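# Shelve the stuffed toys, one kind per shelf level

## Task

Place the stuffed toys on the shelf, giving each kind of toy a separate level, with the head and the body of every toy resting mostly on a shelf board, and keep the shelf upright. Nothing may count as placed if it stays there only because the robot is holding it at the end; finish by releasing everything and moving the grippers away.

## Robot and tools

Robot: two arms, left_arm and right_arm, each with six joints (waist, shoulder, elbow, wrist pitch, wrist yaw, wrist roll) and a two-finger gripper. The names are just labels, not image sides. Fingers point along the gripper's +z axis and close along its y axis.

Frame for the state line: one scene frame shared by both arms. Origin at table-top height, centred between the arm bases, roughly 5 to 10 cm inside the table's near edge. +x runs out over the table, +z up, and left_arm sits toward +y. Each result prints, per arm, end_effector_position (metres; the point between the finger pads, about 1 cm short of the tips) and end_effector_quat_wxyz. These printed positions can be a bit off, worse when the arm is stretched far.

Tool execute_actions, argument actions: a list holding zero or one item. Empty list: no new command, just returns the current state. An item with rows (1 to 15 rows) and optional steps (1 to 15, default 15) is a motion; each row lasts one control step of 1/30 s, and the final row repeats if steps outnumber rows. An item with only steps (up to 300) is a wait, measured from the previous result and including your reply time. Optional pictures (true/false) controls whether camera images come back; by default they do. A refused call sends nothing to the robot.

Each row is one flat list of 14 numbers, all in [-1, 1], covering both arms even if only one moves: left_arm waist, shoulder, elbow, wrist pitch, wrist yaw, wrist roll, opening, then the same seven for right_arm. The six joint numbers are scaled offsets, not angles: multiply by 1.202 rad (waist), 1.258 (shoulder), 1.238 (elbow), 2.073 (wrist pitch), 2.022 (wrist yaw and wrist roll). The offset is counted from the joint angles shown in the latest result that lists them; if none has been shown yet in this scene, or for a second or later call within one reply, it is counted from where the arm actually is when the action starts. It is never relative to the previous row. So all-zero joint values drive the arm back to that reference, which is not the same as waiting. The opening value is absolute: +1 fully open, -1 closed.

Joint ranges (rad): waist -2.618 to 3.054, shoulder 0.000 to 3.142, elbow 0.000 to 3.142, wrist pitch -1.571 to 1.571, wrist yaw -1.571 to 1.571, wrist roll -2.094 to 2.094. True ends may differ by up to 0.036 rad either way. A target beyond a range end by more than 0.036 rad gets the call refused; a target past the real end is clipped there, and "joint sent to its limit" is reported (possibly about an earlier action still running). No such message does not prove more room exists.

Motion limits: each step, a joint's target stays within a lead of its measured angle: 0.202 rad waist, 0.258 shoulder, 0.238 elbow, 0.573 wrist pitch, 0.522 wrist yaw and roll. If the targets would move the gripper more than 70 mm from where it is measured, all of that arm's targets are pulled back proportionally. Big moves therefore need several calls. The simulation keeps running while you think and write, and arms keep heading for the last row until everything has nearly stopped or a step is HELD. Arms may sag under zero offsets; to hold a posture, send offsets back to the wanted angles in a reply's first call, zeros afterwards, and enlarge the aim if a joint keeps falling short.

Result lines: Joint positions and Joint velocities give per arm the six joints (rad, rad/s) then finger-pad gap (m, m/s; 0.094 m is fully open). grip_measured is the opening on the command scale; each gripper may read off by about 1 mm of opening, constant in the scene. "joint command not followed" means a clearance check altered or blocked joint targets on some steps, the rest of the row still ran. HELD marks steps where your row was partly or fully not sent. Joint torques are total drive output with per-unit offset, scale and noise; friction can fake or mask load. MOTOR HOT appears from 75 °C; at 90 °C that arm halts 10 s; at 100 °C its motors and gripper go slack and it drops. These appear as OVER-TEMPERATURE FAULT lines. Avoid long loaded holds.

Gripping: fingers move to the commanded value on the grip_measured scale except near ±1. To keep hold, command about 0.03 under grip_measured for a firm grip, smaller gap for gentler. Pad force tops out near 50 to 62 N, lower on some grippers and on parts thinner than about 2 mm; first contact may spike.

Tool zoom_image: camera (cam_head_left, cam_head_right, cam_high, cam_low, cam_left_wrist, cam_right_wrist; all 504x504) and region [x0, y0, x1, y1] in that camera's pixels from the top-left, at most 504 by 504. It enlarges the latest full image.

Tool finished_scene: argument scene, the number of the current scene. Irreversible; the result says whether the goal was met, and it must remain met. Replying without any tool call ends everything.

Cautions: nothing rigid may leave the table, including the shelf. Don't tip the shelf. A fixed bar under the bases and a plate behind it can rise up to about 3 cm above the table with no warning on contact. Keep the arms from striking or squeezing each other. Occasional outside tugs on held parts or nudges to loose objects can happen. Avoid drops, slips, slams and hard shoves; move smoothly and finish by opening the grippers and pulling away.

Each tool is called after "Request:" as name([rows], argument=value, ...), one row to a line, values as JSON.

## Session

Request:
execute_actions(actions=[])

Scene clock: 0.00 s of 9600.00 s.
left_arm: end_effector_position=(+0.2576, -0.0705, +0.3850) grip_measured=+1.000 end_effector_quat_wxyz=(+0.751, +0.558, +0.346, -0.073) | right_arm: end_effector_position=(+0.3362, -0.2100, +0.2645) grip_measured=+1.000 end_effector_quat_wxyz=(-0.450, +0.608, -0.647, -0.095)
Joint positions: left_arm=[-0.766  1.356  0.957  0.508  0.294  0.855  0.094] | right_arm=[ 0.062  1.326  1.26  -0.781 -0.695 -1.19   0.094]
Joint velocities: left_arm=[-0.007 -0.002  0.002  0.037 -0.007  0.007  0.   ] | right_arm=[-0.017 -0.007  0.002  0.066 -0.037 -0.007  0.   ]
Joint torques (N m, as the arm reports them, + toward a larger angle): no reading

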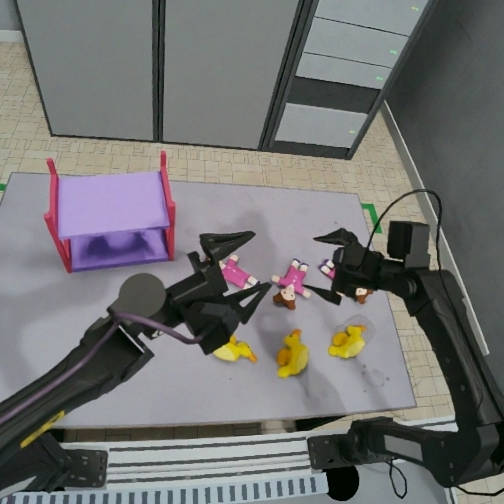

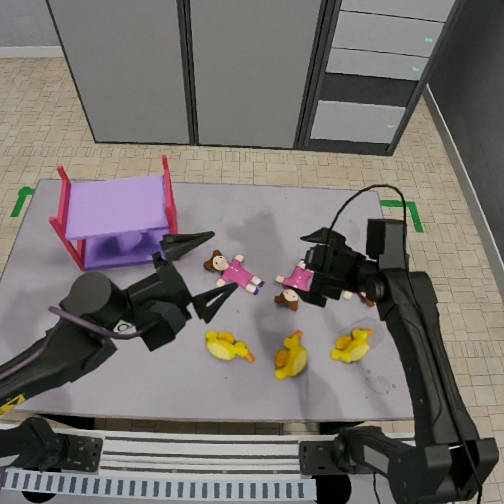

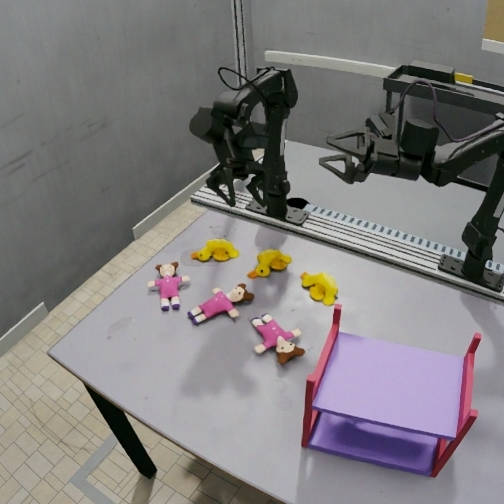

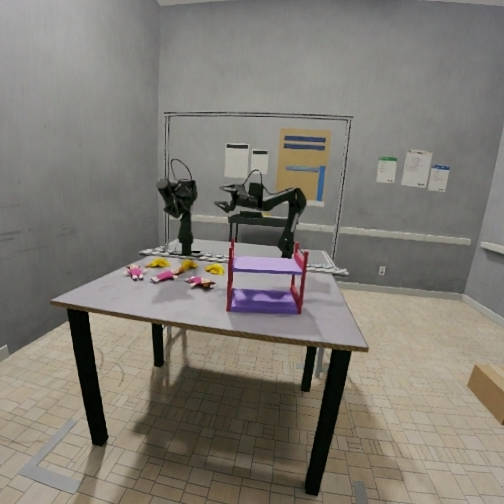

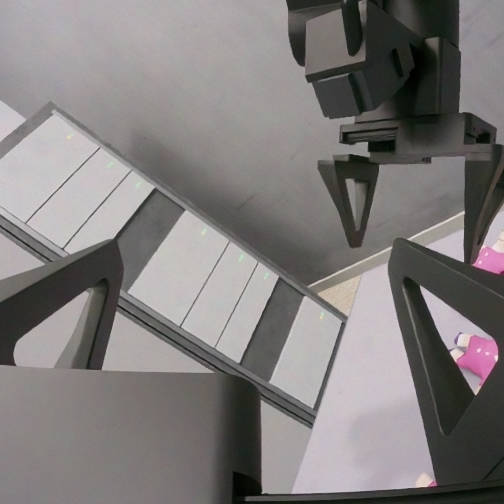

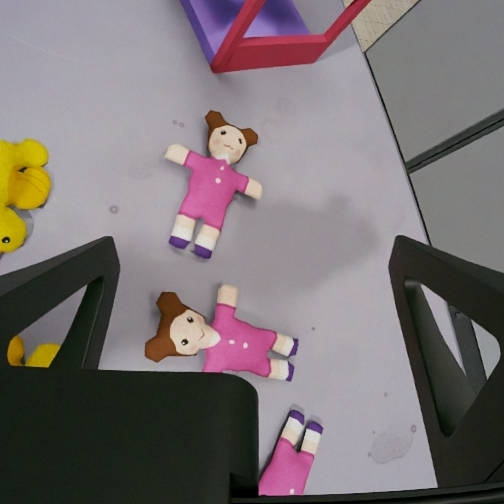

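Request:
execute_actions([
  {"rows": [[0.221, 0.194, 0.277, -0.824, -0.145, -0.423, 1, -0.55, -0.418, -0.372, 0.377, 0.344, 0.589, 1]], "steps": 15},
], pictures=false)

Request:
execute_actions([
  {"steps": 45},
])

Scene clock: 40.50 s of 9600.00 s.
left_arm: end_effector_position=(+0.3607, +0.0628, +0.1859) grip_measured=+1.000 end_effector_quat_wxyz=(+0.340, +0.309, +0.884, -0.085) | right_arm: end_effector_position=(+0.2860, -0.5192, +0.3418) grip_measured=+1.000 end_effector_quat_wxyz=(+0.616, +0.113, +0.741, -0.241)
Joint positions: left_arm=[-0.493  1.6    1.257 -0.56   0.034  0.116  0.094] | right_arm=[-0.585  0.828  0.814 -0.097 -0.072 -0.229  0.094]
Joint velocities: left_arm=[-0.002  0.032 -0.007 -2.762 -0.095 -0.579  0.   ] | right_arm=[-0.457 -0.198  0.002  0.711  0.535  1.473  0.   ]
Joint torques (N m, as the arm reports them, + toward a larger angle): left_arm=[-0.33 -8.03  9.16  1.29 -0.14 -0.1 ] | right_arm=[ 1.32 -1.89  5.65  2.42 -0.19  0.  ]
Steps of this call (steps 1 to 130: nothing new was sent; then 35.67 s passed at rest; steps 131 to 145: all 15 steps of this action). Readings (joint positions):
131: left_arm=[-0.759 1.364 0.969 0.482 0.287 0.825] | right_arm=[0.051 1.308 1.234 -0.730 -0.666 -1.147]
132: left_arm=[-0.743 1.386 1.000 0.440 0.271 0.782] | right_arm=[0.020 1.271 1.180 -0.654 -0.608 -1.088]
134: left_arm=[-0.690 1.446 1.069 0.349 0.231 0.688] | right_arm=[-0.068 1.184 1.075 -0.528 -0.488 -0.972]
138: left_arm=[-0.564 1.559 1.205 0.075 0.136 0.428] | right_arm=[-0.255 0.997 0.889 -0.321 -0.286 -0.729]
145: the state above

Scene clock: 42.00 s of 9600.00 s.
left_arm: end_effector_position=(+0.2408, +0.1401, +0.1257) grip_measured=+1.000 end_effector_quat_wxyz=(+0.039, +0.270, +0.962, -0.012) | right_arm: end_effector_position=(+0.2785, -0.5310, +0.3648) grip_measured=+1.000 end_effector_quat_wxyz=(+0.664, +0.208, +0.688, -0.205)
Joint positions: left_arm=[-0.493  1.6    1.257 -1.193  0.011  0.007  0.094] | right_arm=[-0.596  0.82   0.814 -0.013 -0.013 -0.005  0.094]
Joint velocities: left_arm=[ 0.007  0.007 -0.007  0.037  0.022 -0.007  0.   ] | right_arm=[ 0.002  0.002 -0.017 -0.007 -0.022  0.007  0.   ]
Joint torques (N m, as the arm reports them, + toward a larger angle): left_arm=[-0.72 -7.02  8.74  0.35 -0.12 -0.1 ] | right_arm=[-0.15 -2.16  5.63  2.64  0.12  0.05]
Steps of this call (steps 1 to 45: the robot went on to your last target). Readings (joint positions):
1: left_arm=[-0.493 1.600 1.257 -0.651 0.030 0.098] | right_arm=[-0.595 0.823 0.814 -0.075 -0.055 -0.184]
2: left_arm=[-0.493 1.600 1.257 -0.742 0.027 0.082] | right_arm=[-0.596 0.820 0.814 -0.058 -0.044 -0.148]
4: left_arm=[-0.493 1.600 1.257 -0.909 0.021 0.056] | right_arm=[-0.596 0.820 0.814 -0.038 -0.033 -0.097]
8: left_arm=[-0.493 1.600 1.257 -1.094 0.015 0.027] | right_arm=[-0.596 0.820 0.814 -0.022 -0.021 -0.042]
45: the state above
All arms were judged still, so your last target was given up. Only a new action makes them travel on or press farther. Fingers that are still opening or closing keep moving.

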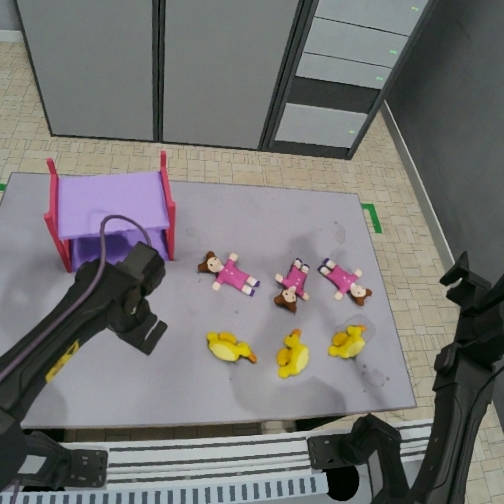

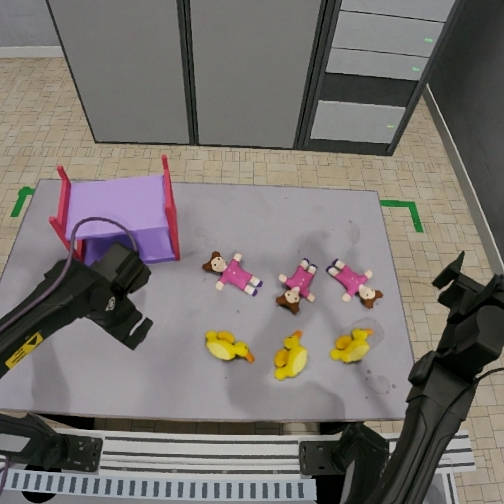

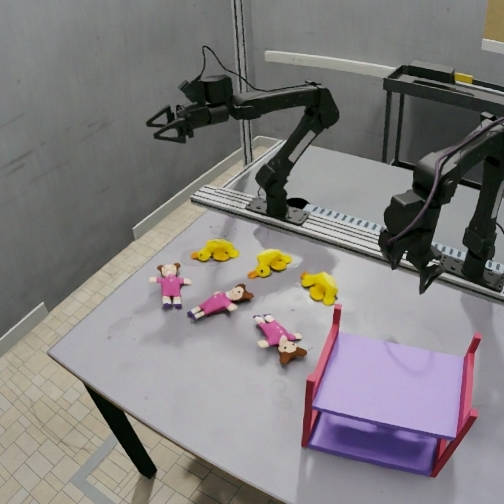

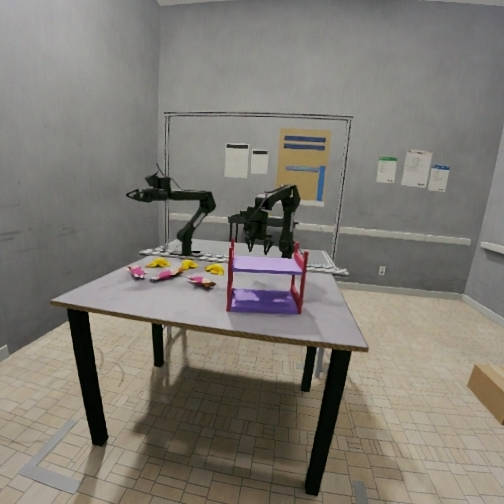

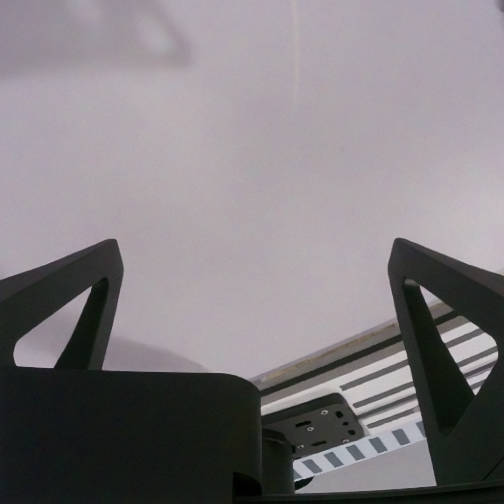

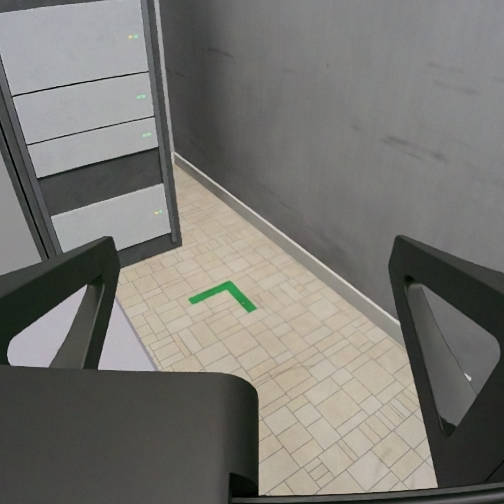

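Request:
execute_actions([
  {"rows": [[-0.40, 0.123, 0.43, -0.028, 0, 0, 1, 0.429, 0.357, 0.444, -0.70, 0, 0, 1]], "steps": 15},
], pictures=false)

Request:
execute_actions([
  {"steps": 30},
])

Scene clock: 87.43 s of 9600.00 s.
left_arm: end_effector_position=(+0.1863, -0.0547, +0.2255) grip_measured=+1.000 end_effector_quat_wxyz=(+0.167, +0.498, +0.846, -0.090) | right_arm: end_effector_position=(+0.2814, -0.3643, +0.2130) grip_measured=+1.000 end_effector_quat_wxyz=(+0.185, +0.042, +0.982, +0.002)
Joint positions: left_arm=[-1.002  1.756  1.767 -1.238  0.019  0.006  0.094] | right_arm=[-0.082  1.289  1.331 -1.229 -0.017 -0.004  0.094]
Joint velocities: left_arm=[ 0.11  -0.012 -0.017  0.007 -0.066 -0.066  0.   ] | right_arm=[-0.017 -0.007  0.042 -1.751 -0.022 -0.022  0.   ]
Joint torques (N m, as the arm reports them, + toward a larger angle): left_arm=[ 1.22 -8.82  7.28  0.8  -0.12  0.01] | right_arm=[ 0.14 -4.77  8.28  1.74  0.04 -0.02]
Steps of this call (steps 1 to 90: nothing new was sent; then 41.93 s passed at rest; steps 91 to 105: all 15 steps of this action). Readings (joint positions):
91: left_arm=[-0.509 1.617 1.282 -1.218 0.002 0.006] | right_arm=[-0.573 0.841 0.846 -0.078 0.001 -0.005]
92: left_arm=[-0.545 1.654 1.339 -1.250 -0.004 0.006] | right_arm=[-0.519 0.895 0.915 -0.172 0.005 -0.004]
94: left_arm=[-0.645 1.723 1.450 -1.248 -0.004 0.006] | right_arm=[-0.401 1.034 1.059 -0.332 0.004 -0.004]
98: left_arm=[-0.841 1.775 1.628 -1.243 -0.002 0.006] | right_arm=[-0.160 1.266 1.298 -0.671 -0.001 -0.004]
105: the state above

Scene clock: 88.43 s of 9600.00 s.
left_arm: end_effector_position=(+0.1919, -0.0503, +0.2250) grip_measured=+1.000 end_effector_quat_wxyz=(+0.166, +0.491, +0.851, -0.087) | right_arm: end_effector_position=(+0.2297, -0.3594, +0.2011) grip_measured=+1.000 end_effector_quat_wxyz=(+0.079, +0.043, +0.996, +0.008)
Joint positions: left_arm=[-0.984  1.756  1.767 -1.242  0.019  0.006  0.094] | right_arm=[-0.082  1.289  1.339 -1.451 -0.017 -0.004  0.094]
Joint velocities: left_arm=[-0.007 -0.007 -0.007  0.051 -0.007 -0.037  0.   ] | right_arm=[-0.012  0.002 -0.007  0.022  0.037 -0.037  0.   ]
Joint torques (N m, as the arm reports them, + toward a larger angle): left_arm=[ 0.75 -8.94  7.38  0.78 -0.11  0.01] | right_arm=[ 0.16 -4.46  7.51  0.9   0.03 -0.02]
Steps of this call (steps 1 to 30: the robot went on to your last target). Readings (joint positions):
1: left_arm=[-0.997 1.756 1.767 -1.238 0.019 0.006] | right_arm=[-0.082 1.289 1.332 -1.279 -0.017 -0.004]
2: left_arm=[-0.992 1.756 1.767 -1.239 0.019 0.006] | right_arm=[-0.082 1.289 1.332 -1.318 -0.017 -0.004]
4: left_arm=[-0.986 1.756 1.767 -1.241 0.019 0.006] | right_arm=[-0.082 1.289 1.334 -1.372 -0.017 -0.004]
8: left_arm=[-0.984 1.756 1.767 -1.242 0.019 0.006] | right_arm=[-0.082 1.289 1.338 -1.423 -0.017 -0.004]
30: the state above
All arms were judged still, so your last target was given up. Only a new action makes them travel on or press farther. Fingers that are still opening or closing keep moving.

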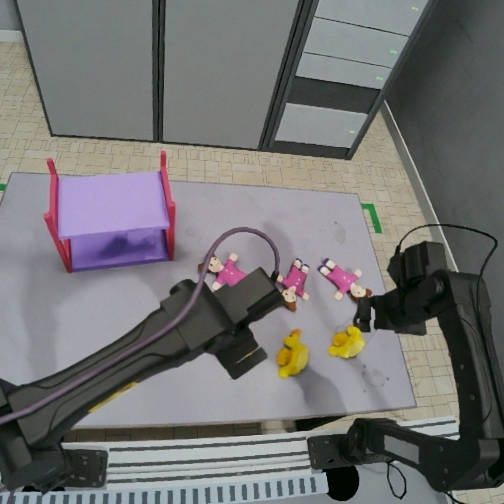

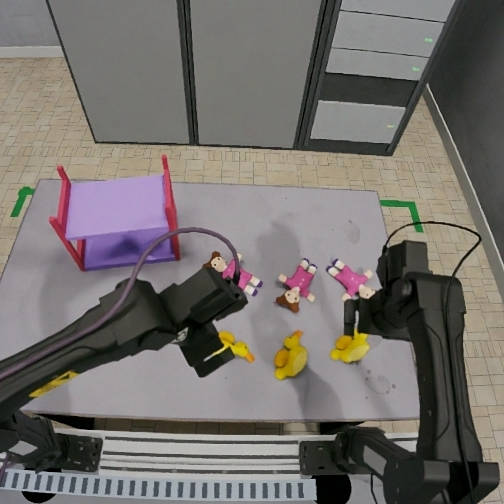

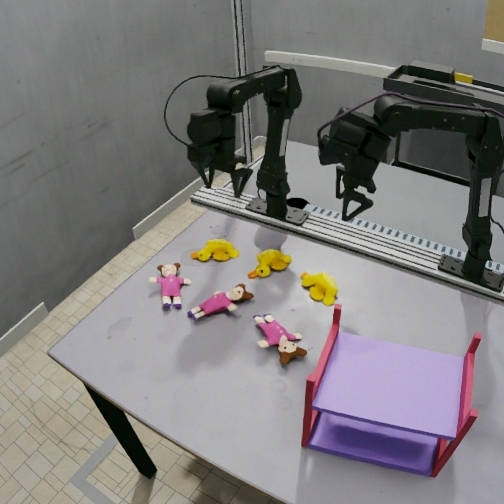

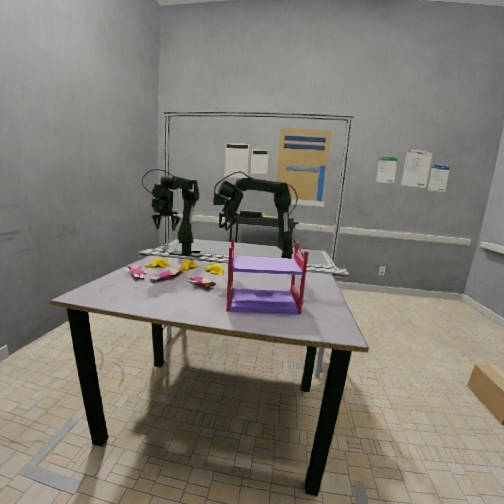

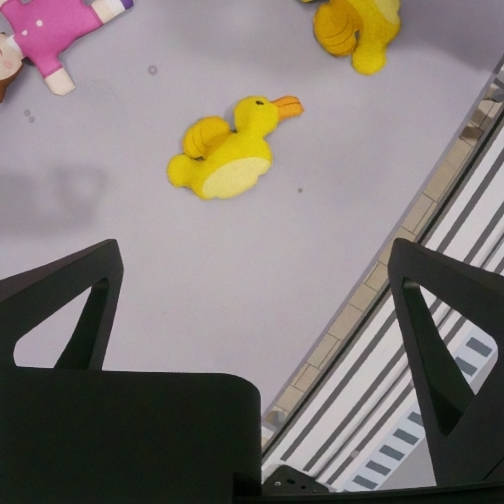

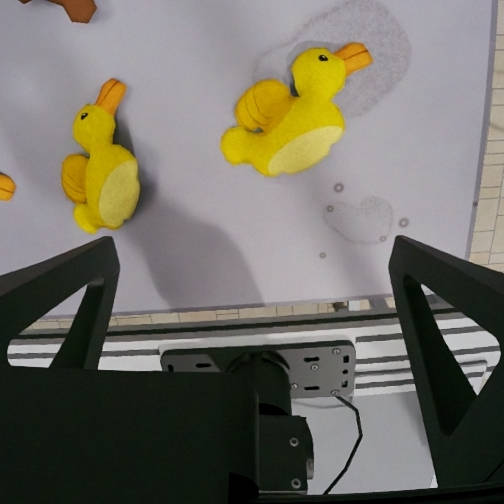

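Request:
execute_actions([
  {"rows": [[0.037, 0.1355, -0.2336, 0.2238, 0, 0.74, 1, -0.085, 0, -0.369, 0.2055, 0, 0.74, 1]], "steps": 15},
], pictures=false)

Request:
execute_actions([
  {"steps": 30},
])

Scene clock: 119.93 s of 9600.00 s.
left_arm: end_effector_position=(+0.2230, -0.0652, +0.0732) grip_measured=+1.000 end_effector_quat_wxyz=(+0.128, +0.886, +0.445, +0.018) | right_arm: end_effector_position=(+0.2120, -0.3778, +0.0765) grip_measured=+1.000 end_effector_quat_wxyz=(+0.019, +0.681, +0.732, +0.027)
Joint positions: left_arm=[-0.949  1.965  1.458 -0.843  0.019  1.209  0.094] | right_arm=[-0.181  1.306  0.863 -1.053 -0.022  1.308  0.094]
Joint velocities: left_arm=[-0.002 -0.208 -0.007  0.286  0.11   1.883  0.   ] | right_arm=[ 0.007 -0.002 -0.007  0.183 -0.007  1.136  0.   ]
Joint torques (N m, as the arm reports them, + toward a larger angle): left_arm=[  0.7  -13.28   7.14   0.92   0.03   0.  ] | right_arm=[-0.17 -4.62  7.21  0.95  0.04  0.03]
Steps of this call (steps 1 to 90: nothing new was sent; then 28.00 s passed at rest; steps 91 to 105: all 15 steps of this action). Readings (joint positions):
91: left_arm=[-0.983 1.760 1.751 -1.217 0.019 0.043] | right_arm=[-0.093 1.281 1.305 -1.400 -0.024 0.064]
92: left_arm=[-0.981 1.763 1.725 -1.169 0.019 0.098] | right_arm=[-0.122 1.267 1.236 -1.309 -0.026 0.164]
94: left_arm=[-0.975 1.795 1.657 -1.082 0.019 0.211] | right_arm=[-0.169 1.271 1.083 -1.185 -0.022 0.360]
98: left_arm=[-0.958 1.910 1.514 -0.924 0.019 0.558] | right_arm=[-0.181 1.305 0.873 -1.115 -0.022 0.753]
105: the state above

Scene clock: 120.93 s of 9600.00 s.
left_arm: end_effector_position=(+0.2284, -0.0742, +0.0843) grip_measured=+1.000 end_effector_quat_wxyz=(+0.153, +0.937, +0.311, +0.044) | right_arm: end_effector_position=(+0.2173, -0.3788, +0.0768) grip_measured=+1.000 end_effector_quat_wxyz=(+0.025, +0.743, +0.668, +0.035)
Joint positions: left_arm=[-0.949  1.945  1.458 -0.803  0.019  1.497  0.094] | right_arm=[-0.181  1.306  0.863 -1.032 -0.022  1.487  0.094]
Joint velocities: left_arm=[ 0.007 -0.017 -0.007 -0.051 -0.007  0.007  0.   ] | right_arm=[-0.022  0.012 -0.012 -0.007 -0.007  0.022  0.   ]
Joint torques (N m, as the arm reports them, + toward a larger angle): left_arm=[  0.71 -12.35   7.26   0.99   0.     0.03] | right_arm=[-0.21 -4.6   7.24  0.98  0.03  0.04]
Steps of this call (steps 1 to 30: the robot went on to your last target). Readings (joint positions):
1: left_arm=[-0.949 1.959 1.458 -0.834 0.019 1.267] | right_arm=[-0.181 1.306 0.863 -1.049 -0.022 1.344]
2: left_arm=[-0.949 1.953 1.458 -0.827 0.019 1.314] | right_arm=[-0.181 1.306 0.863 -1.045 -0.022 1.373]
4: left_arm=[-0.949 1.946 1.458 -0.817 0.019 1.380] | right_arm=[-0.181 1.306 0.863 -1.040 -0.022 1.414]
8: left_arm=[-0.949 1.945 1.458 -0.808 0.019 1.450] | right_arm=[-0.181 1.306 0.863 -1.035 -0.022 1.457]
30: the state above
All arms were judged still, so your last target was given up. Only a new action makes them travel on or press farther. Fingers that are still opening or closing keep moving.

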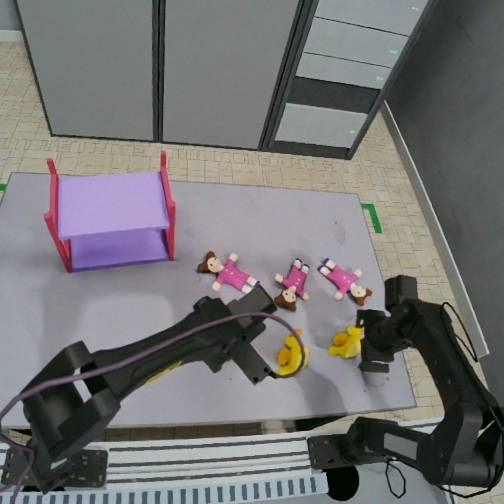

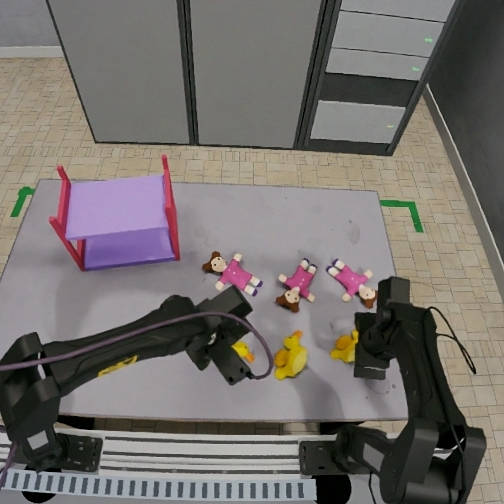

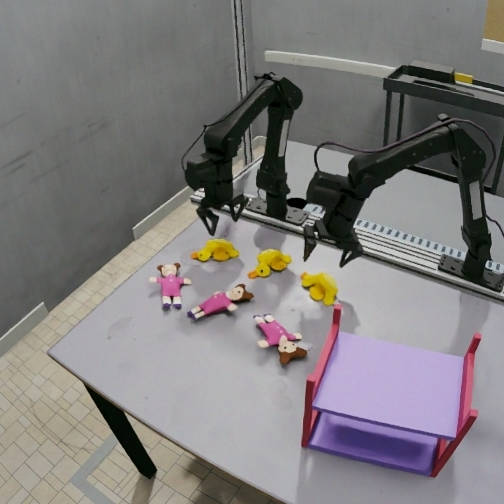

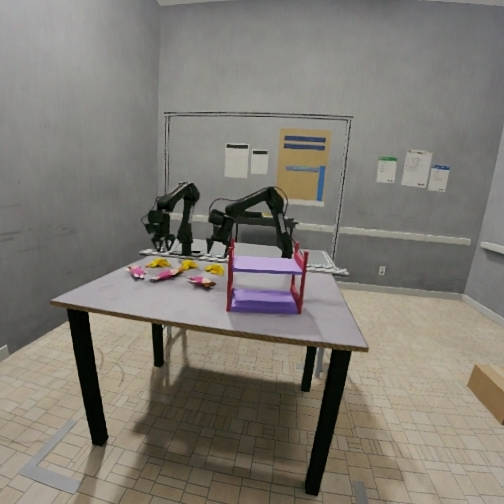

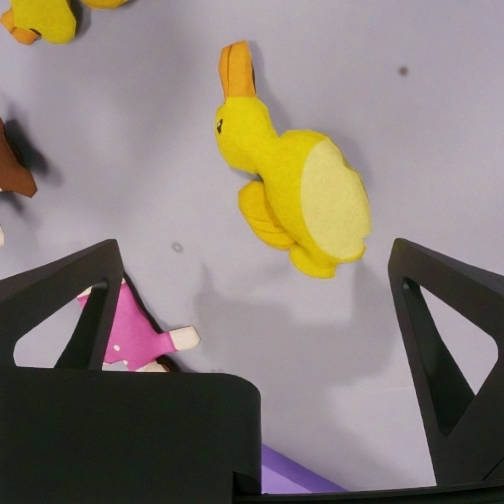

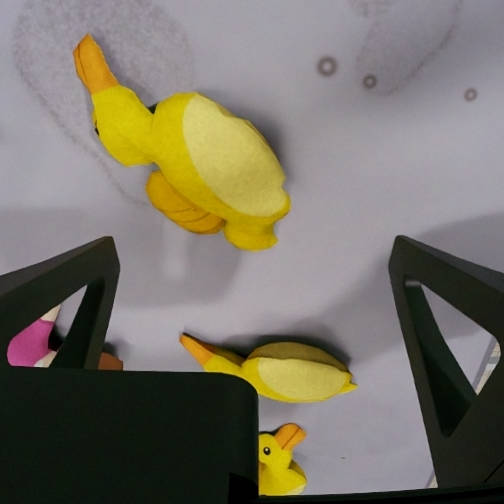

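Request:
execute_actions([
  {"rows": [[0, 0, 0.016, 0.012, 0, -0.221, 1, 0, 0, 0.016, 0, 0, -0.3645, 1], [0, 0, 0.016, 0.012, 0, -0.221, 1, 0, 0, 0.016, 0, 0, -0.3645, 1], [0, 0, 0.016, 0.012, 0, -0.221, 1, 0, 0, 0.016, 0, 0, -0.3645, 1], [0, 0, 0.016, 0.012, 0, -0.221, 1, 0, 0, 0.016, 0, 0, -0.3645, 1], [0, 0, 0.016, 0.012, 0, -0.221, 1, 0, 0, 0.016, 0, 0, -0.3645, 1], [0, 0, 0.016, 0.012, 0, -0.221, 1, 0, 0, 0.016, 0, 0, -0.3645, 1], [0, 0, 0.016, 0.012, 0, -0.221, 1, 0, 0, 0.016, 0, 0, -0.3645, 1], [0, 0, 0.016, 0.012, 0, -0.221, 1, 0, 0, 0.016, 0, 0, -0.3645, 1], [0.005, 0.0167, -0.1345, 0.1428, 0, -0.221, 1, -0.01, 0.0819, -0.084, 0.1336, 0, -0.3645, 1]], "steps": 15},
], pictures=false)

Request:
execute_actions([
  {"steps": 25},
])

Scene clock: 148.17 s of 9600.00 s.
left_arm: end_effector_position=(+0.2264, -0.0684, +0.0335) grip_measured=+1.000 end_effector_quat_wxyz=(+0.160, +0.851, +0.500, +0.011) | right_arm: end_effector_position=(+0.2254, -0.3814, +0.0314) grip_measured=+1.000 end_effector_quat_wxyz=(+0.032, +0.472, +0.881, +0.023)
Joint positions: left_arm=[-0.949  1.98   1.292 -0.599  0.019  1.076  0.094] | right_arm=[-0.186  1.413  0.757 -0.828 -0.022  0.787  0.094]
Joint velocities: left_arm=[-0.017  0.217 -0.188  0.183  0.037  0.007  0.   ] | right_arm=[-0.007  0.032 -0.085  0.256  0.007 -0.198  0.   ]
Joint torques (N m, as the arm reports them, + toward a larger angle): left_arm=[  0.34 -12.96   6.32   1.31   0.    -0.12] | right_arm=[-0.55 -4.39  5.99  1.25  0.   -0.1 ]
Steps of this call (steps 1 to 90: nothing new was sent; then 23.73 s passed at rest; steps 91 to 105: all 15 steps of this action). Readings (joint positions):
91: left_arm=[-0.949 1.945 1.458 -0.803 0.019 1.438] | right_arm=[-0.181 1.306 0.863 -1.032 -0.022 1.417]
92: left_arm=[-0.949 1.945 1.458 -0.802 0.019 1.361] | right_arm=[-0.181 1.306 0.863 -1.032 -0.022 1.317]
94: left_arm=[-0.949 1.945 1.458 -0.802 0.019 1.252] | right_arm=[-0.181 1.306 0.863 -1.031 -0.022 1.129]
98: left_arm=[-0.949 1.945 1.458 -0.802 0.019 1.137] | right_arm=[-0.181 1.306 0.863 -1.031 -0.022 0.908]
105: the state above

Scene clock: 149.00 s of 9600.00 s.
left_arm: end_effector_position=(+0.2332, -0.0791, +0.0345) grip_measured=+1.000 end_effector_quat_wxyz=(+0.186, +0.843, +0.504, +0.011) | right_arm: end_effector_position=(+0.2401, -0.3843, +0.0327) grip_measured=+1.000 end_effector_quat_wxyz=(+0.061, +0.457, +0.887, +0.031)
Joint positions: left_arm=[-0.949  1.986  1.286 -0.535  0.019  1.06   0.094] | right_arm=[-0.186  1.413  0.756 -0.766 -0.022  0.756  0.094]
Joint velocities: left_arm=[-0.007  0.002  0.007 -0.022 -0.007  0.037  0.   ] | right_arm=[ 0.017  0.007 -0.007 -0.066 -0.022  0.022  0.   ]
Joint torques (N m, as the arm reports them, + toward a larger angle): left_arm=[  0.49 -12.63   5.79   1.14  -0.01  -0.08] | right_arm=[-0.55 -4.33  5.71  1.14  0.   -0.1 ]
Steps of this call (steps 1 to 25: the robot went on to your last target). Readings (joint positions):
1: left_arm=[-0.949 1.985 1.287 -0.592 0.019 1.073] | right_arm=[-0.186 1.413 0.756 -0.820 -0.022 0.781]
2: left_arm=[-0.949 1.986 1.286 -0.586 0.019 1.070] | right_arm=[-0.186 1.413 0.756 -0.809 -0.022 0.776]
4: left_arm=[-0.949 1.986 1.286 -0.569 0.019 1.066] | right_arm=[-0.186 1.413 0.756 -0.791 -0.022 0.769]
8: left_arm=[-0.949 1.986 1.286 -0.546 0.019 1.062] | right_arm=[-0.186 1.413 0.756 -0.775 -0.022 0.761]
25: the state above

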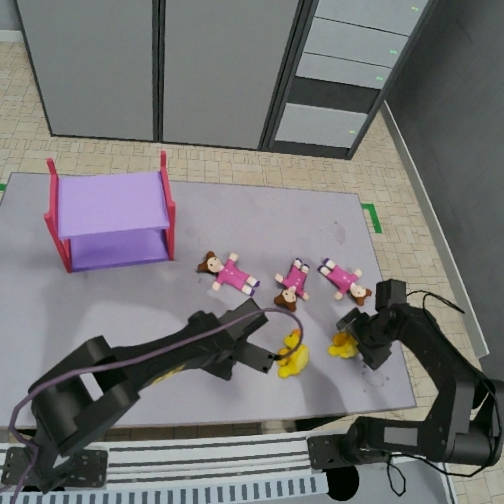

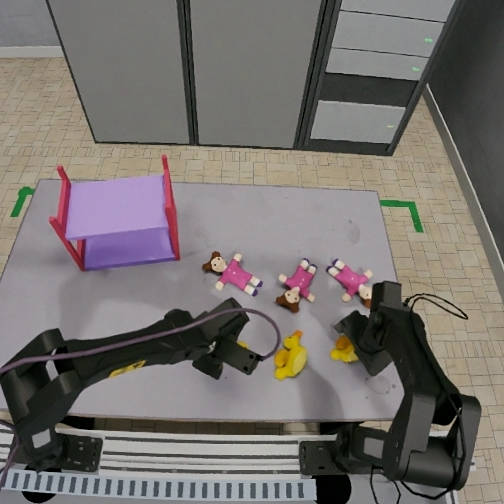

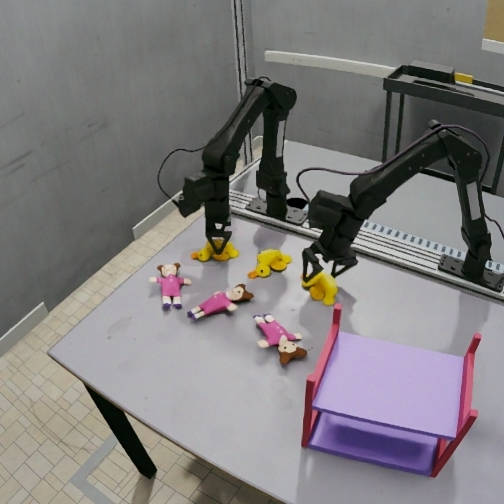

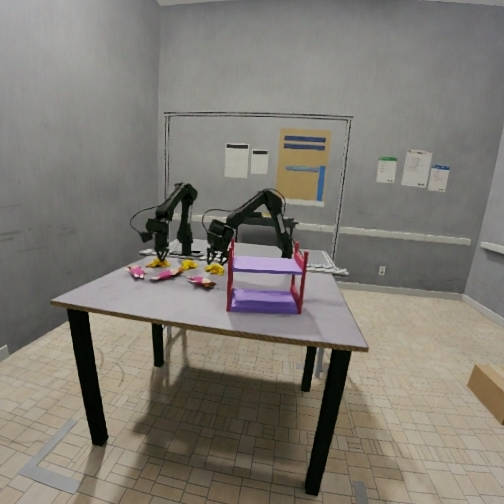

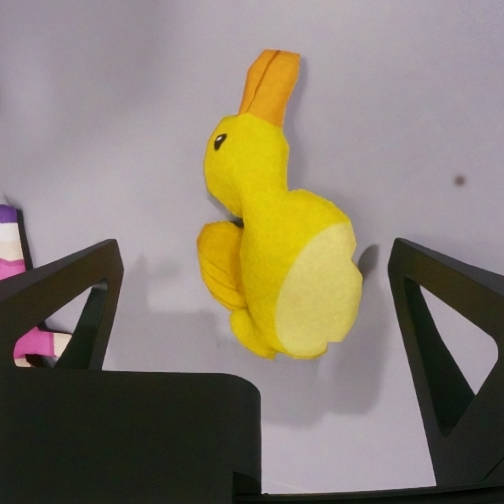

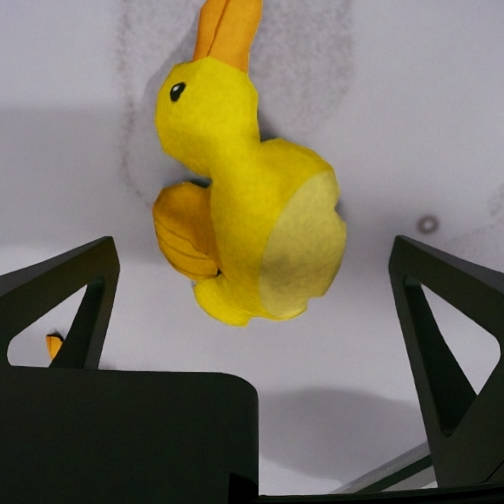

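Request:
execute_actions([
  {"rows": [[0, 0.02, 0.012, 0.016, 0, 0, 1, 0, 0.03, 0.005, 0.006, 0, 0, 1], [0, 0.02, 0.012, 0.016, 0, 0, 1, 0, 0.03, 0.005, 0.006, 0, 0, 1], [0, 0.02, 0.012, 0.016, 0, 0, 1, 0, 0.03, 0.005, 0.006, 0, 0, 1], [0, 0.02, 0.012, 0.016, 0, 0, 1, 0, 0.03, 0.005, 0.006, 0, 0, 1], [0, 0.02, 0.012, 0.016, 0, 0, 1, 0, 0.03, 0.005, 0.006, 0, 0, 1], [0, 0.02, 0.012, 0.016, 0, 0, 1, 0, 0.03, 0.005, 0.006, 0, 0, 1], [0, 0.02, 0.012, 0.016, 0, 0, -0.3, 0, 0.03, 0.005, 0.006, 0, 0, -0.3]], "steps": 15},
], pictures=false)

Request:
execute_actions([
  {"steps": 20},
])

Scene clock: 157.17 s of 9600.00 s.
left_arm: end_effector_position=(+0.2332, -0.0784, +0.0239) grip_measured=-0.298 end_effector_quat_wxyz=(+0.177, +0.845, +0.505, +0.010) | right_arm: end_effector_position=(+0.2383, -0.3839, +0.0267) grip_measured=-0.297 end_effector_quat_wxyz=(+0.050, +0.457, +0.887, +0.028)
Joint positions: left_arm=[-0.949  2.013  1.286 -0.526  0.019  1.06   0.033] | right_arm=[-0.186  1.44   0.756 -0.763 -0.022  0.756  0.033]
Joint velocities: left_arm=[-0.017 -0.007  0.012 -0.051 -0.022 -0.022  0.001] | right_arm=[ 0.002 -0.002 -0.002 -0.037  0.007  0.022 -0.001]
Joint torques (N m, as the arm reports them, + toward a larger angle): left_arm=[ -0.01 -11.16   6.55   1.02  -0.01   0.01] | right_arm=[ 0.   -3.35  5.87  1.06  0.    0.  ]
Steps of this call (steps 1 to 15: the robot went on to your last target; steps 16 to 90: nothing new was sent; then 4.67 s passed at rest; steps 91 to 105: all 15 steps of this action). Readings (joint positions):
91: left_arm=[-0.949 1.988 1.286 -0.534 0.019 1.060] | right_arm=[-0.186 1.415 0.756 -0.766 -0.022 0.756]
92: left_arm=[-0.949 1.991 1.286 -0.531 0.019 1.060] | right_arm=[-0.186 1.421 0.756 -0.764 -0.022 0.756]
94: left_arm=[-0.949 2.001 1.286 -0.529 0.019 1.060] | right_arm=[-0.186 1.434 0.756 -0.764 -0.022 0.756]
98: left_arm=[-0.949 2.013 1.286 -0.529 0.019 1.060] | right_arm=[-0.186 1.440 0.756 -0.764 -0.022 0.756]
105: the state above

Scene clock: 157.83 s of 9600.00 s.
left_arm: end_effector_position=(+0.2332, -0.0784, +0.0239) grip_measured=-0.298 end_effector_quat_wxyz=(+0.177, +0.845, +0.505, +0.010) | right_arm: end_effector_position=(+0.2383, -0.3839, +0.0267) grip_measured=-0.297 end_effector_quat_wxyz=(+0.050, +0.457, +0.887, +0.028)
Joint positions: left_arm=[-0.949  2.013  1.286 -0.526  0.019  1.06   0.033] | right_arm=[-0.186  1.44   0.756 -0.763 -0.022  0.756  0.033]
Joint velocities: left_arm=[-0.007 -0.002  0.017 -0.022 -0.007  0.022  0.   ] | right_arm=[ 0.002 -0.017 -0.007 -0.11  -0.037 -0.007  0.001]
Joint torques (N m, as the arm reports them, + toward a larger angle): left_arm=[ -0.07 -11.16   6.54   1.04   0.     0.01] | right_arm=[ 0.06 -3.36  5.9   1.07  0.   -0.01]
Steps of this call (steps 1 to 15: the robot went on to your last target; steps 16 to 20: nothing new was sent). Readings (joint positions):
1: left_arm=[-0.949 2.013 1.286 -0.526 0.019 1.060] | right_arm=[-0.186 1.440 0.756 -0.763 -0.022 0.756]
2: left_arm=[-0.949 2.013 1.286 -0.526 0.019 1.060] | right_arm=[-0.186 1.440 0.756 -0.763 -0.022 0.756]
4: left_arm=[-0.949 2.013 1.286 -0.526 0.019 1.060] | right_arm=[-0.186 1.440 0.756 -0.763 -0.022 0.756]
8: left_arm=[-0.949 2.013 1.286 -0.526 0.019 1.060] | right_arm=[-0.186 1.440 0.756 -0.763 -0.022 0.756]
20: the state above
All arms were judged still, so your last target was given up. Only a new action makes them travel on or press farther. Fingers that are still opening or closing keep moving.

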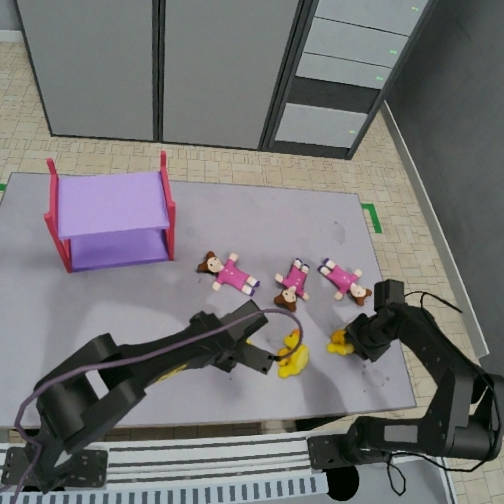

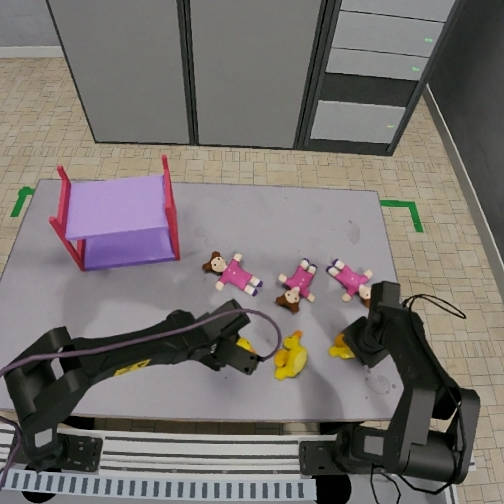

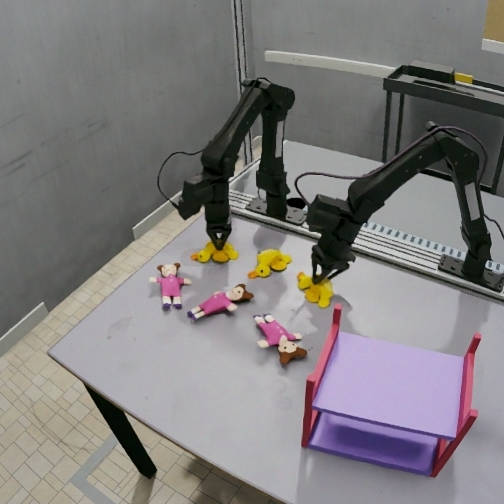

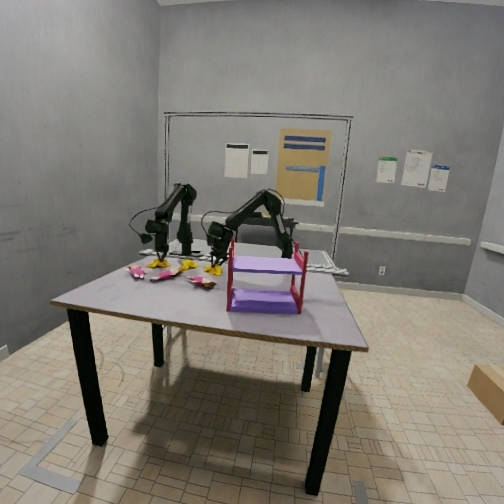

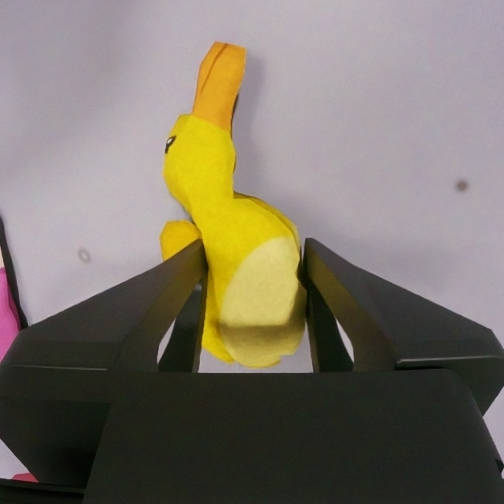

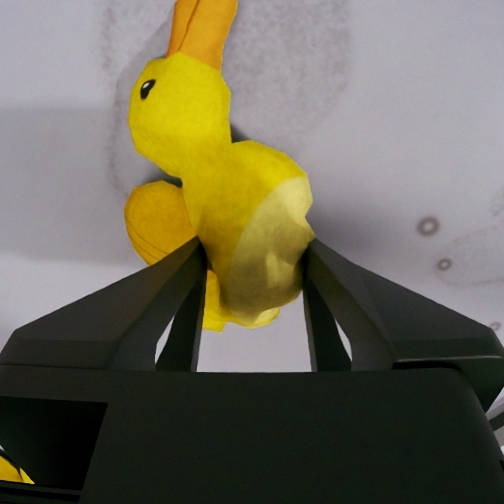

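Request:
execute_actions([
  {"rows": [[0, 0, 0.016, 0.012, 0, 0, -0.5, 0, 0, 0.012, 0, 0, 0, -0.5], [0, 0, 0.016, 0.012, 0, 0, -0.5, 0, 0, 0.012, 0, 0, 0, -0.5], [0, 0, 0.016, 0.012, 0, 0, -0.5, 0, 0, 0.012, 0, 0, 0, -0.5], [0, 0, 0.016, 0.012, 0, 0, -0.5, 0, 0, 0.012, 0, 0, 0, -0.5], [0, 0, 0.016, 0.012, 0, 0, -0.5, 0, 0, 0.012, 0, 0, 0, -0.5], [0, -0.22, 0.016, 0.012, 0, 0, -0.5, 0, -0.1, 0.25, -0.1, 0, 0, -0.5]], "steps": 15},
], pictures=false)

Request:
execute_actions([
  {"steps": 10},
])

Scene clock: 224.37 s of 9600.00 s.
left_arm: end_effector_position=(+0.2377, -0.0917, +0.1484) grip_measured=-0.498 end_effector_quat_wxyz=(+0.321, +0.815, +0.483, +0.015) | right_arm: end_effector_position=(+0.3019, -0.3971, +0.1462) grip_measured=-0.498 end_effector_quat_wxyz=(+0.192, +0.447, +0.871, +0.068)
Joint positions: left_arm=[-0.949  1.727  1.289 -0.517  0.018  1.06   0.024] | right_arm=[-0.186  1.315  1.068 -0.902 -0.022  0.756  0.024]
Joint velocities: left_arm=[ 0.017 -0.217  0.12   0.125  0.022 -0.095  0.   ] | right_arm=[-0.007 -0.012 -0.002 -0.227  0.022  0.007  0.001]
Joint torques (N m, as the arm reports them, + toward a larger angle): left_arm=[ 0.02 -7.31  6.85  1.17 -0.02 -0.01] | right_arm=[ 0.03 -3.84  6.03  1.1  -0.01 -0.01]
Steps of this call (steps 1 to 90: nothing new was sent; then 63.03 s passed at rest; steps 91 to 105: all 15 steps of this action). Readings (joint positions):
91: left_arm=[-0.949 2.013 1.286 -0.526 0.019 1.060] | right_arm=[-0.186 1.440 0.756 -0.763 -0.022 0.756]
92: left_arm=[-0.949 2.013 1.286 -0.525 0.019 1.060] | right_arm=[-0.186 1.440 0.756 -0.763 -0.022 0.756]
94: left_arm=[-0.949 2.013 1.286 -0.523 0.019 1.060] | right_arm=[-0.186 1.440 0.756 -0.763 -0.022 0.756]
98: left_arm=[-0.949 1.947 1.275 -0.535 0.018 1.060] | right_arm=[-0.186 1.417 0.866 -0.869 -0.022 0.756]
105: the state above

Scene clock: 224.70 s of 9600.00 s.
left_arm: end_effector_position=(+0.2391, -0.0937, +0.1459) grip_measured=-0.498 end_effector_quat_wxyz=(+0.321, +0.815, +0.483, +0.015) | right_arm: end_effector_position=(+0.2906, -0.3948, +0.1415) grip_measured=-0.498 end_effector_quat_wxyz=(+0.169, +0.450, +0.875, +0.062)
Joint positions: left_arm=[-0.949  1.738  1.292 -0.509  0.018  1.06   0.024] | right_arm=[-0.186  1.315  1.068 -0.951 -0.022  0.756  0.024]
Joint velocities: left_arm=[ 0.012  0.012 -0.007 -0.051 -0.081 -0.051 -0.002] | right_arm=[-0.017  0.012 -0.012 -0.007  0.007 -0.007  0.   ]
Joint torques (N m, as the arm reports them, + toward a larger angle): left_arm=[-0.06 -9.36  7.39  1.3   0.02 -0.02] | right_arm=[ 0.04 -3.88  6.    1.27  0.   -0.01]
Steps of this call (steps 1 to 10: the robot went on to your last target). Readings (joint positions):
1: left_arm=[-0.949 1.723 1.291 -0.511 0.018 1.060] | right_arm=[-0.186 1.315 1.068 -0.911 -0.022 0.756]
2: left_arm=[-0.949 1.723 1.292 -0.508 0.018 1.060] | right_arm=[-0.186 1.315 1.068 -0.922 -0.022 0.756]
4: left_arm=[-0.949 1.730 1.292 -0.509 0.018 1.060] | right_arm=[-0.186 1.315 1.068 -0.936 -0.022 0.756]
8: left_arm=[-0.949 1.738 1.292 -0.509 0.018 1.060] | right_arm=[-0.186 1.315 1.068 -0.948 -0.022 0.756]
10: the state above

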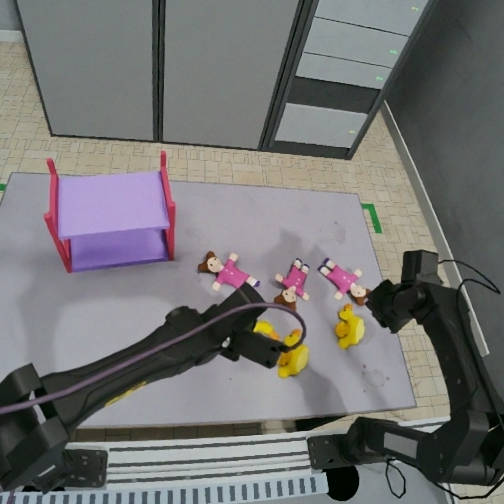

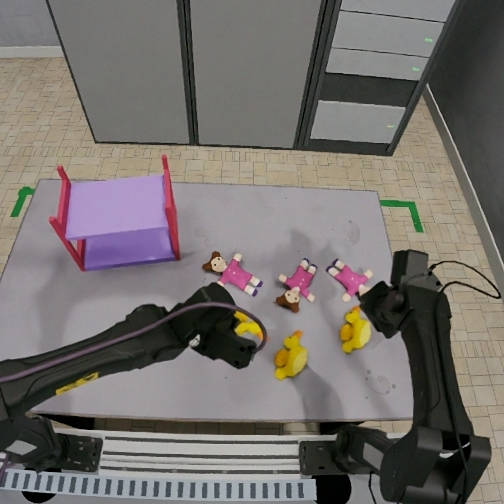

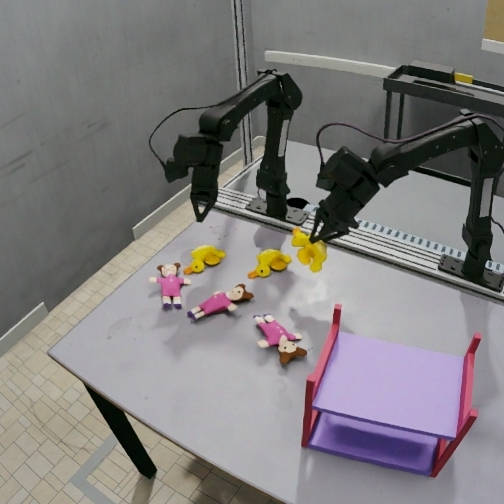

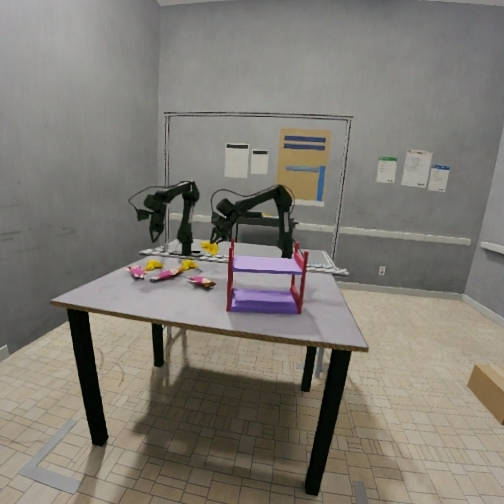

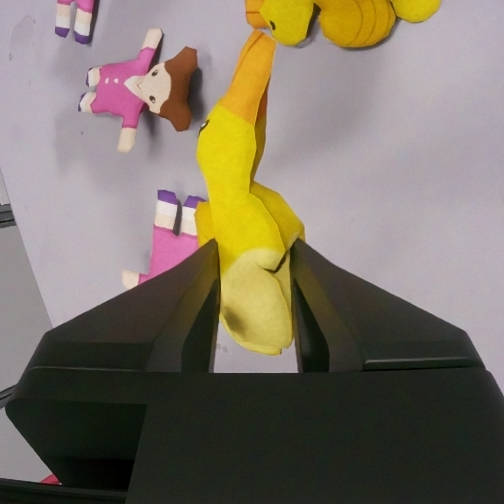

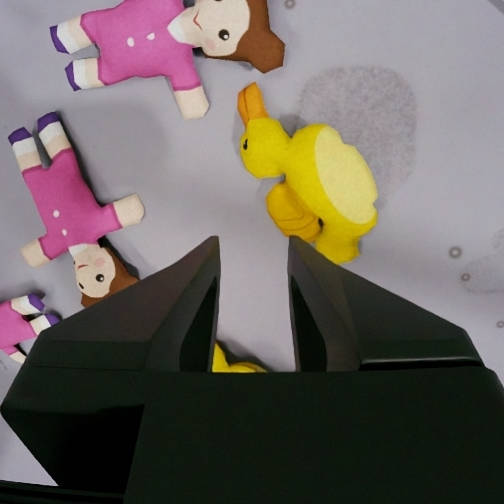

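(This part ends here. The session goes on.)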